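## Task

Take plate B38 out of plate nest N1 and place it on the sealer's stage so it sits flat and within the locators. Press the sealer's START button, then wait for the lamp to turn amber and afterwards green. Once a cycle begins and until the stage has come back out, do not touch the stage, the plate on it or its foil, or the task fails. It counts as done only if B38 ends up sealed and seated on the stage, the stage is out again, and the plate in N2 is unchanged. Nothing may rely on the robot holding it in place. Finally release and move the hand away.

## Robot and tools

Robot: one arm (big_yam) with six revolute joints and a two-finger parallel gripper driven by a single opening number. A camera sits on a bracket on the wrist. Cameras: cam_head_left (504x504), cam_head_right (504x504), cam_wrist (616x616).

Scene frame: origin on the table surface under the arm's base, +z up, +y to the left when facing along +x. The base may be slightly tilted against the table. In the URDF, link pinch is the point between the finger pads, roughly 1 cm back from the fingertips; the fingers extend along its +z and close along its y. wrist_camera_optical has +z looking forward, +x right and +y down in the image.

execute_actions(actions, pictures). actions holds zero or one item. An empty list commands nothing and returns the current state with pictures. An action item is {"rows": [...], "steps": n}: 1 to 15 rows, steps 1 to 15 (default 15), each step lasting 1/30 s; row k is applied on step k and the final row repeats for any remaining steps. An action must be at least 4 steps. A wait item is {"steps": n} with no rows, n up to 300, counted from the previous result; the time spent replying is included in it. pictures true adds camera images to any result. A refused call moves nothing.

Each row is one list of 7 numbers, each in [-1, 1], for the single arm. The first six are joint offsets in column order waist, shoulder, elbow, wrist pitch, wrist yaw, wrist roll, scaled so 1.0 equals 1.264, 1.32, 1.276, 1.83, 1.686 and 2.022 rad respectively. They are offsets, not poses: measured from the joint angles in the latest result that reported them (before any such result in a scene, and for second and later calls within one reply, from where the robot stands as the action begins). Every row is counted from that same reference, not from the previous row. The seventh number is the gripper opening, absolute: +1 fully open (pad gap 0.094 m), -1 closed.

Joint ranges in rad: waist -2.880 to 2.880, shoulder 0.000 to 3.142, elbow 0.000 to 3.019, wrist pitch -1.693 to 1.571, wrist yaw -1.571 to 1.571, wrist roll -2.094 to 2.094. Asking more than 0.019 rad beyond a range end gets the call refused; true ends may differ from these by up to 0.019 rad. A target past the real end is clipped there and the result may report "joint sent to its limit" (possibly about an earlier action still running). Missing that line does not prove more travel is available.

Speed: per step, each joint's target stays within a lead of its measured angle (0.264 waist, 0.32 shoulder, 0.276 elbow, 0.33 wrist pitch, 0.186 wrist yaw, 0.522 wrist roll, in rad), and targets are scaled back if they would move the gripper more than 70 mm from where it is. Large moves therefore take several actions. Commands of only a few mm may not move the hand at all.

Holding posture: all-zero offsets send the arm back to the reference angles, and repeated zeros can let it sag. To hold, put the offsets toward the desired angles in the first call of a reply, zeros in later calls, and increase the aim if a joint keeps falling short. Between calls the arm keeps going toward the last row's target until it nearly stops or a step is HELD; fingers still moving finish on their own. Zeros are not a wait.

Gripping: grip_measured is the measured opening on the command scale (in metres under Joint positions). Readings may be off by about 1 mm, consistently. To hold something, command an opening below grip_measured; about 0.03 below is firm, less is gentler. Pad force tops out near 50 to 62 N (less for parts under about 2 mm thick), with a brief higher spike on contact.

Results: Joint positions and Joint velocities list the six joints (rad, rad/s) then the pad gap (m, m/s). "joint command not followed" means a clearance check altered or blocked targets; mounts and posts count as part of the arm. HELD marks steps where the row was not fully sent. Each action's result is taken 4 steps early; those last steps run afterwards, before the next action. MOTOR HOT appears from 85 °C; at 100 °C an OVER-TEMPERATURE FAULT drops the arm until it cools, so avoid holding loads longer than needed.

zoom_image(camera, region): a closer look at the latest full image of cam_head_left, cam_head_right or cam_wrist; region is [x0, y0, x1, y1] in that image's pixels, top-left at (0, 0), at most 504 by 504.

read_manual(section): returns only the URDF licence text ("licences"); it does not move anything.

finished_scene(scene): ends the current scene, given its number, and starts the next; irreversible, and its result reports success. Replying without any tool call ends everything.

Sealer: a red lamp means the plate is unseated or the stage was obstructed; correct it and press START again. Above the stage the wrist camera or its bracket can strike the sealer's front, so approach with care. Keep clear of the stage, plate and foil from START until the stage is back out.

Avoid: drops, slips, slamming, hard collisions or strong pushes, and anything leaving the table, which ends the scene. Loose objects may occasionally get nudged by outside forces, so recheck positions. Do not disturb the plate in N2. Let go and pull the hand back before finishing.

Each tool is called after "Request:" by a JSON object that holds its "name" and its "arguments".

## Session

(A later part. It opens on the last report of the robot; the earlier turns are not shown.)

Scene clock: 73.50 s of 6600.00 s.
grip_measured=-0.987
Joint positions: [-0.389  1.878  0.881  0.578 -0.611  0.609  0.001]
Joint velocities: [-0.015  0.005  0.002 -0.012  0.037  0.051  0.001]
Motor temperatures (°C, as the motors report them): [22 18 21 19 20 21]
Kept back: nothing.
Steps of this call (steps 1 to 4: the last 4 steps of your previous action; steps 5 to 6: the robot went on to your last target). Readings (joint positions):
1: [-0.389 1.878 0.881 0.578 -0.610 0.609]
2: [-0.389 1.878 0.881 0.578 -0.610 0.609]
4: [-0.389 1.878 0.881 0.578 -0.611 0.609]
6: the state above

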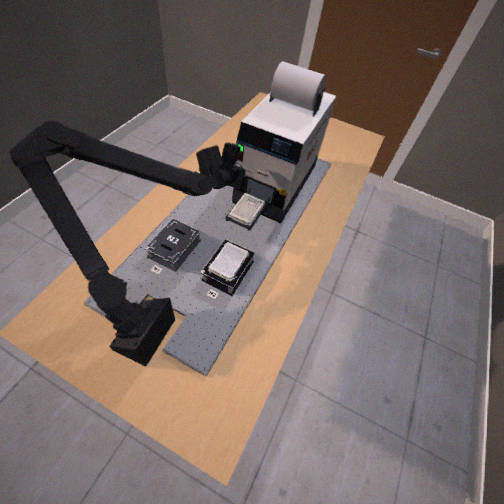

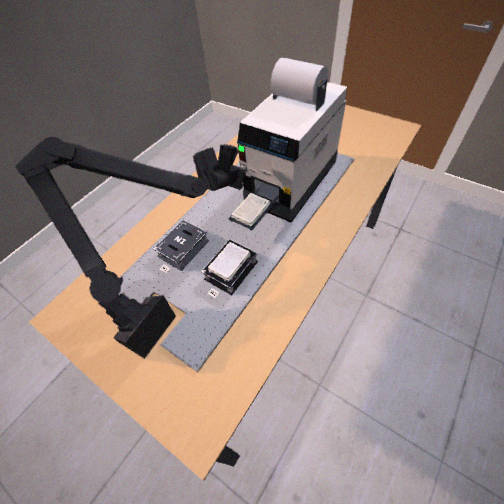

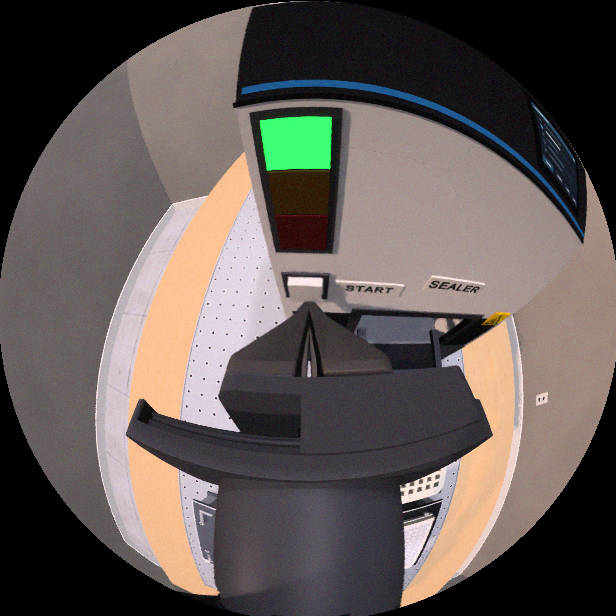

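Request:
{"name": "execute_actions", "arguments": {"actions": [{"rows": [[0,0.012,0.036,0,-0.0015,0,-1.0],[0,0.013,0.038,0,-0.002,0,-1.0],[0,0.014,0.040,0,-0.0025,0,-1.0],[0,0.015,0.042,0,-0.003,0,-1.0],[0,0.016,0.044,0,-0.0035,0,-1.0],[0,0.017,0.046,0,-0.004,0,-1.0]], "steps": 12}], "pictures": false}}

Request:
{"name": "execute_actions", "arguments": {"actions": [{"steps": 5}], "pictures": true}}

Scene clock: 74.03 s of 6600.00 s.
grip_measured=-0.987
Joint positions: [-0.389  1.884  0.888  0.578 -0.616  0.609  0.001]
Joint velocities: [ 0.005 -0.005  0.017 -0.022 -0.081 -0.007 -0.001]
Motor temperatures (°C, as the motors report them): [22 18 21 19 20 21]
Steps of this call (steps 1 to 8: the robot went on to your last target; steps 9 to 16: the first 8 steps of this action). Readings (joint positions):
9: [-0.389 1.878 0.881 0.578 -0.611 0.609]
10: [-0.389 1.878 0.881 0.578 -0.611 0.609]
12: [-0.389 1.880 0.882 0.578 -0.612 0.609]
16: the state above

Scene clock: 74.20 s of 6600.00 s.
grip_measured=-0.987
Joint positions: [-0.389  1.884  0.888  0.578 -0.616  0.609  0.001]
Joint velocities: [ 0.005 -0.005 -0.002 -0.007 -0.007  0.007 -0.   ]
Motor temperatures (°C, as the motors report them): [22 18 21 19 20 21]
Kept back: nothing.
Steps of this call (steps 1 to 4: the last 4 steps of your previous action; step 5: the robot went on to your last target). Readings (joint positions):
1: [-0.389 1.884 0.888 0.578 -0.616 0.609]
2: [-0.389 1.884 0.888 0.578 -0.616 0.609]
4: [-0.389 1.884 0.888 0.578 -0.616 0.609]
5: the state above

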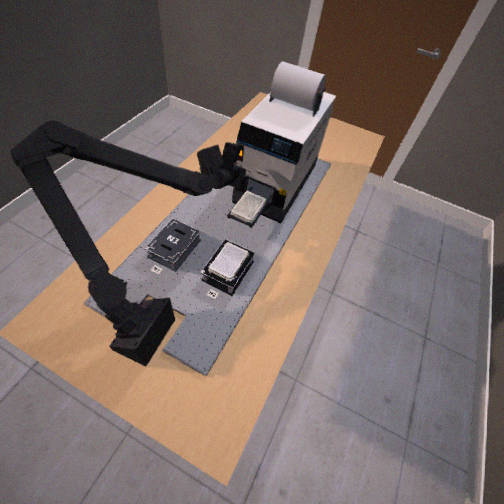

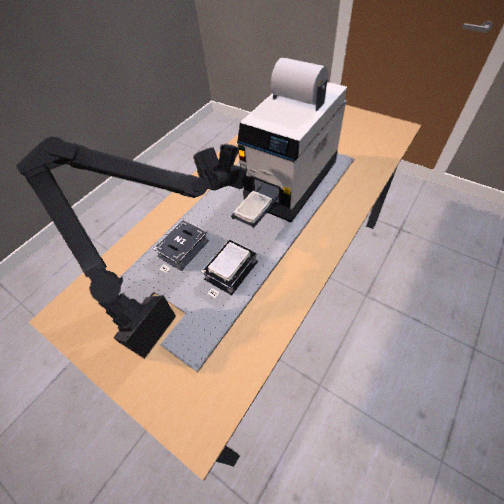

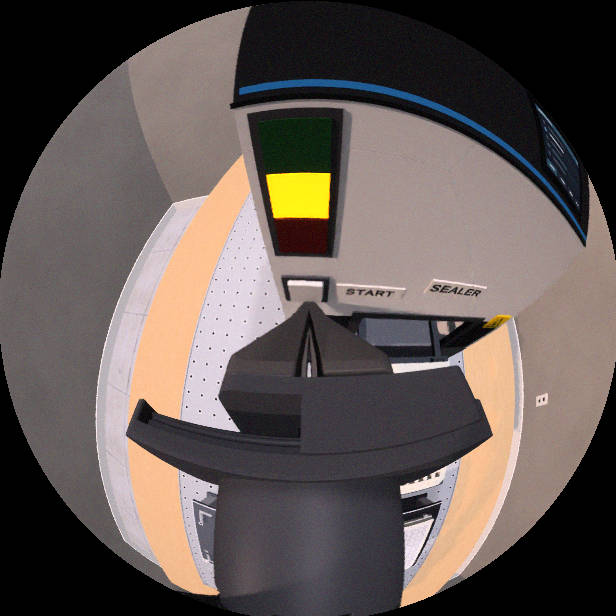

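Request:
{"name": "execute_actions", "arguments": {"actions": [{"rows": [[0,-0.0024,-0.004,0,0,0,-1.0],[0,-0.0092,-0.010,0,0,0,-1.0],[0,-0.0197,-0.018,0,0,0,-1.0],[0,-0.0332,-0.0275,0,0,0,-1.0],[0,-0.0491,-0.0407,0,0,0,-1.0],[0,-0.0667,-0.0552,0,0,0,-1.0],[0,-0.0852,-0.0706,0,0,0,-1.0],[0,-0.1041,-0.0862,0,0,0,-1.0],[0,-0.1227,-0.1016,0,0,0,-1.0],[0,-0.1403,-0.1161,0,0,0,-1.0],[0,-0.1562,-0.1293,0,0,0,-1.0],[0,-0.1697,-0.1405,0,0,0,-1.0],[0,-0.1802,-0.1492,0,0,0,-1.0],[0,-0.187,-0.1548,0,0,0,-1.0],[0,-0.1894,-0.1568,0,0,0,-1.0]], "steps": 15}], "pictures": false}}

Request:
{"name": "execute_actions", "arguments": {"actions": [{"steps": 60}], "pictures": true}}

Scene clock: 74.83 s of 6600.00 s.
grip_measured=-0.987
Joint positions: [-0.389  1.737  0.753  0.578 -0.616  0.609  0.001]
Joint velocities: [-0.005 -0.855 -0.54  -0.007  0.022  0.007  0.   ]
Motor temperatures (°C, as the motors report them): [22 18 21 19 20 21]
Steps of this call (steps 1 to 8: the robot went on to your last target; steps 9 to 19: the first 11 steps of this action). Readings (joint positions):
9: [-0.389 1.884 0.887 0.578 -0.616 0.609]
10: [-0.389 1.883 0.885 0.578 -0.616 0.609]
12: [-0.389 1.876 0.873 0.578 -0.616 0.609]
16: [-0.389 1.818 0.813 0.578 -0.616 0.609]
19: the state above

Scene clock: 76.83 s of 6600.00 s.
grip_measured=-0.987
Joint positions: [-0.389  1.621  0.693  0.578 -0.616  0.609  0.001]
Joint velocities: [-0.015 -0.024  0.012 -0.022 -0.037  0.037  0.   ]
Motor temperatures (°C, as the motors report them): [22 18 21 19 20 21]
Kept back: nothing.
Steps of this call (steps 1 to 4: the last 4 steps of your previous action; steps 5 to 30: the robot went on to your last target; steps 31 to 60: nothing new was sent). Readings (joint positions):
1: [-0.389 1.709 0.736 0.578 -0.616 0.609]
2: [-0.389 1.682 0.721 0.578 -0.616 0.609]
4: [-0.389 1.640 0.702 0.578 -0.616 0.609]
8: [-0.389 1.617 0.697 0.578 -0.616 0.609]
60: the state above
The arm was judged still, so your last target was given up. Only a new action makes it travel on or press farther. Fingers that are still opening or closing keep moving.

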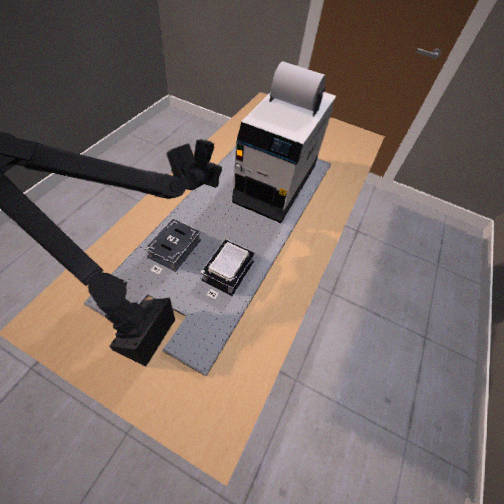

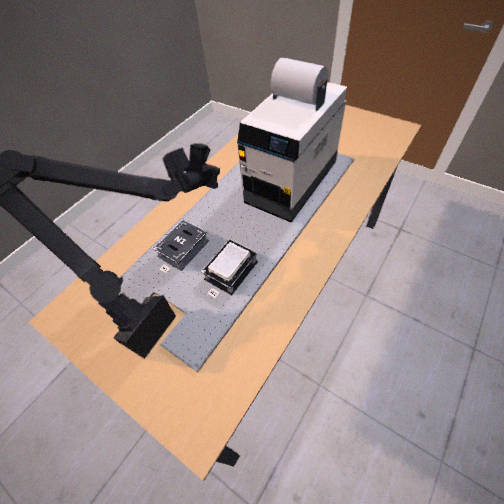

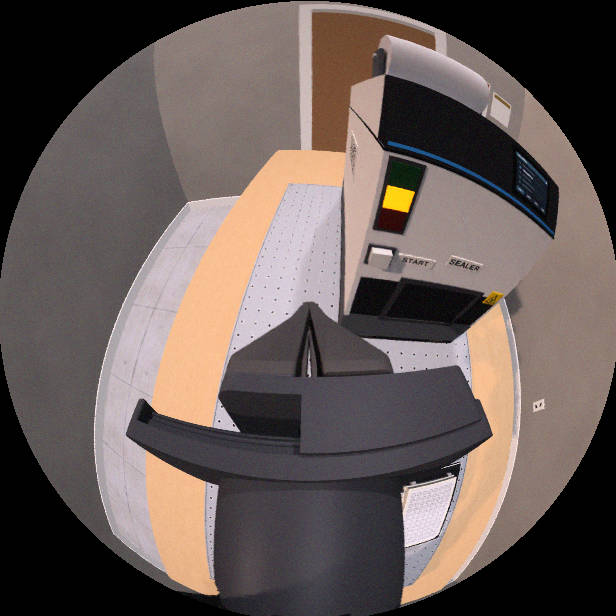

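The stage is in and the door is closed. I'll wait for the cycle to finish.

Request:
{"name": "execute_actions", "arguments": {"actions": [{"steps": 90}], "pictures": true}}

Scene clock: 79.83 s of 6600.00 s.
grip_measured=-0.987
Joint positions: [-0.389  1.621  0.693  0.578 -0.616  0.609  0.001]
Joint velocities: [ 0.005 -0.015 -0.007  0.002  0.022  0.007 -0.001]
Motor temperatures (°C, as the motors report them): [22 18 21 19 20 21]
Kept back: nothing.
Steps of this call (steps 1 to 90: nothing new was sent). Readings (joint positions):
1: [-0.389 1.621 0.693 0.578 -0.616 0.609]
2: [-0.389 1.621 0.693 0.578 -0.616 0.609]
4: [-0.389 1.621 0.693 0.578 -0.616 0.609]
8: [-0.389 1.621 0.693 0.578 -0.616 0.609]
90: the state above

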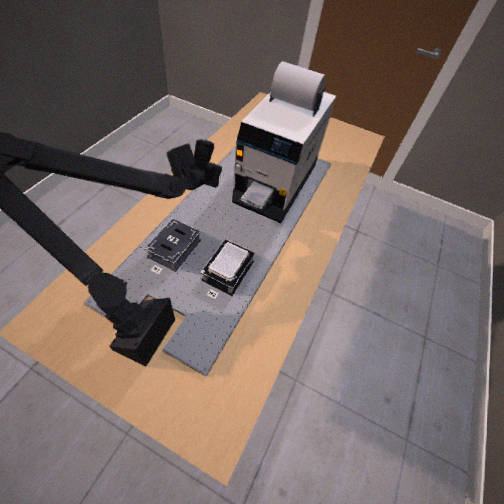

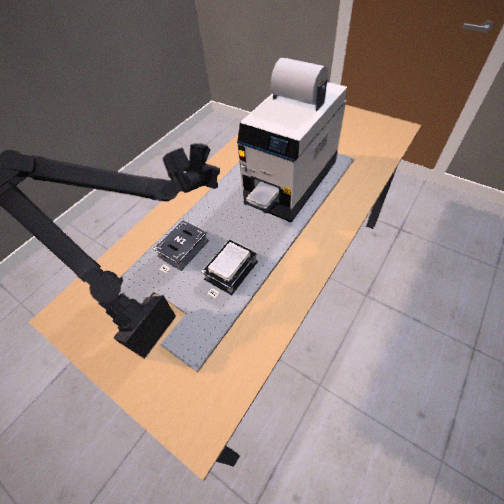

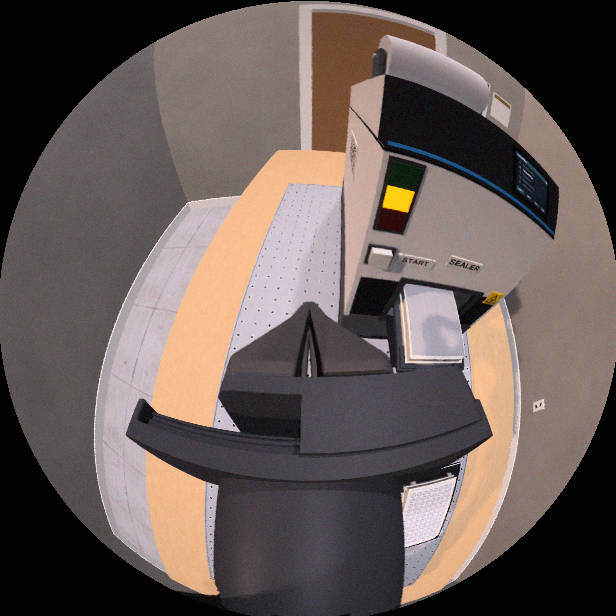

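Request:
{"name": "execute_actions", "arguments": {"actions": [{"steps": 50}], "pictures": true}}

Scene clock: 81.50 s of 6600.00 s.
grip_measured=-0.987
Joint positions: [-0.389  1.621  0.693  0.578 -0.616  0.609  0.001]
Joint velocities: [-0.024 -0.005  0.007  0.002 -0.037 -0.066  0.001]
Motor temperatures (°C, as the motors report them): [22 18 21 19 20 21]
Kept back: nothing.
Steps of this call (steps 1 to 50: nothing new was sent). Readings (joint positions):
1: [-0.389 1.621 0.693 0.578 -0.616 0.609]
2: [-0.389 1.621 0.693 0.578 -0.616 0.609]
4: [-0.389 1.621 0.693 0.578 -0.616 0.609]
8: [-0.389 1.621 0.693 0.578 -0.616 0.609]
50: the state above

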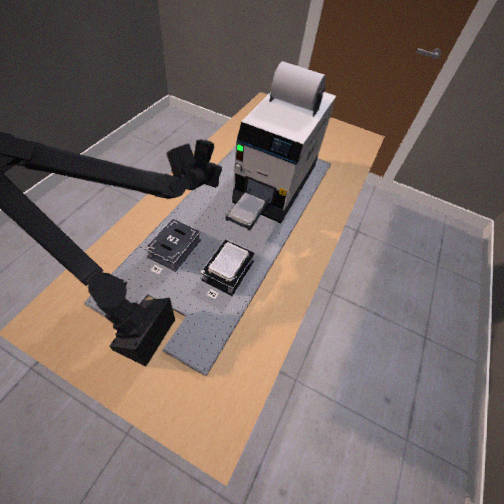

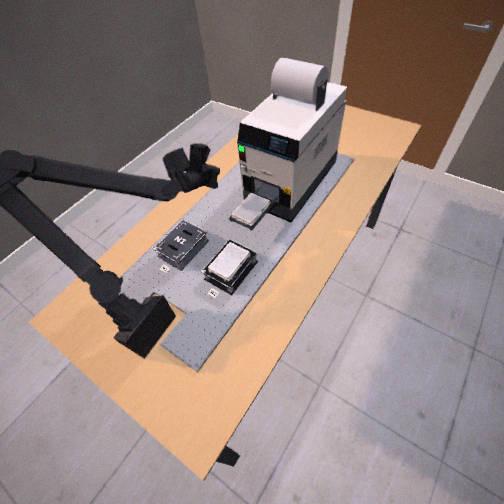

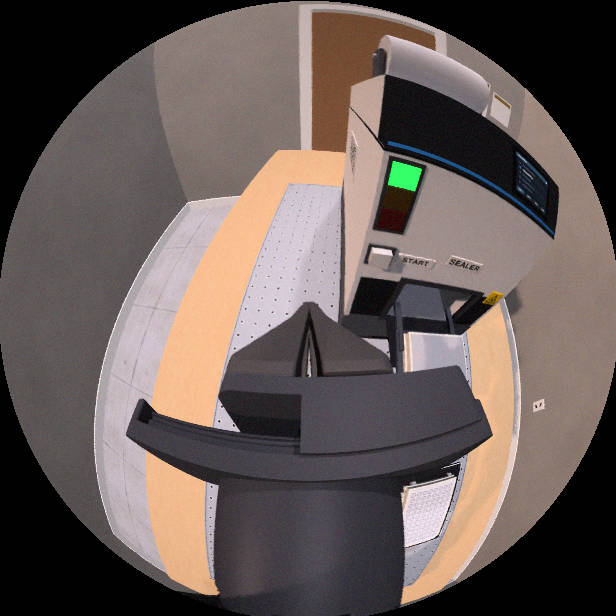

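Request:
{"name": "zoom_image", "arguments": {"camera": "cam_head_right", "region": [190, 170, 300, 300]}}

Region (190, 170, 300, 300) of cam_head_right's 504x504 image, scaled by 3.877, with more detail than that image has; it fills the left 426 columns of this view, and the rest is white.

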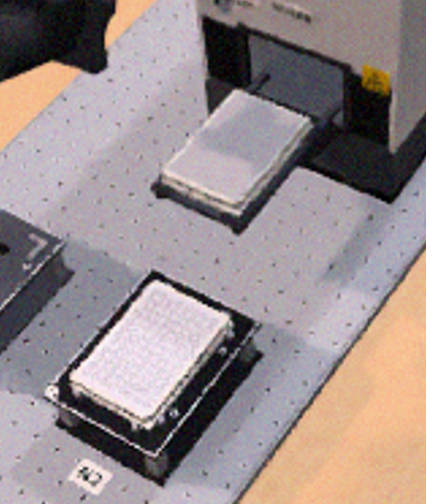

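Request:
{"name": "finished_scene", "arguments": {"scene": 1}}

The scene is finished: the task was done.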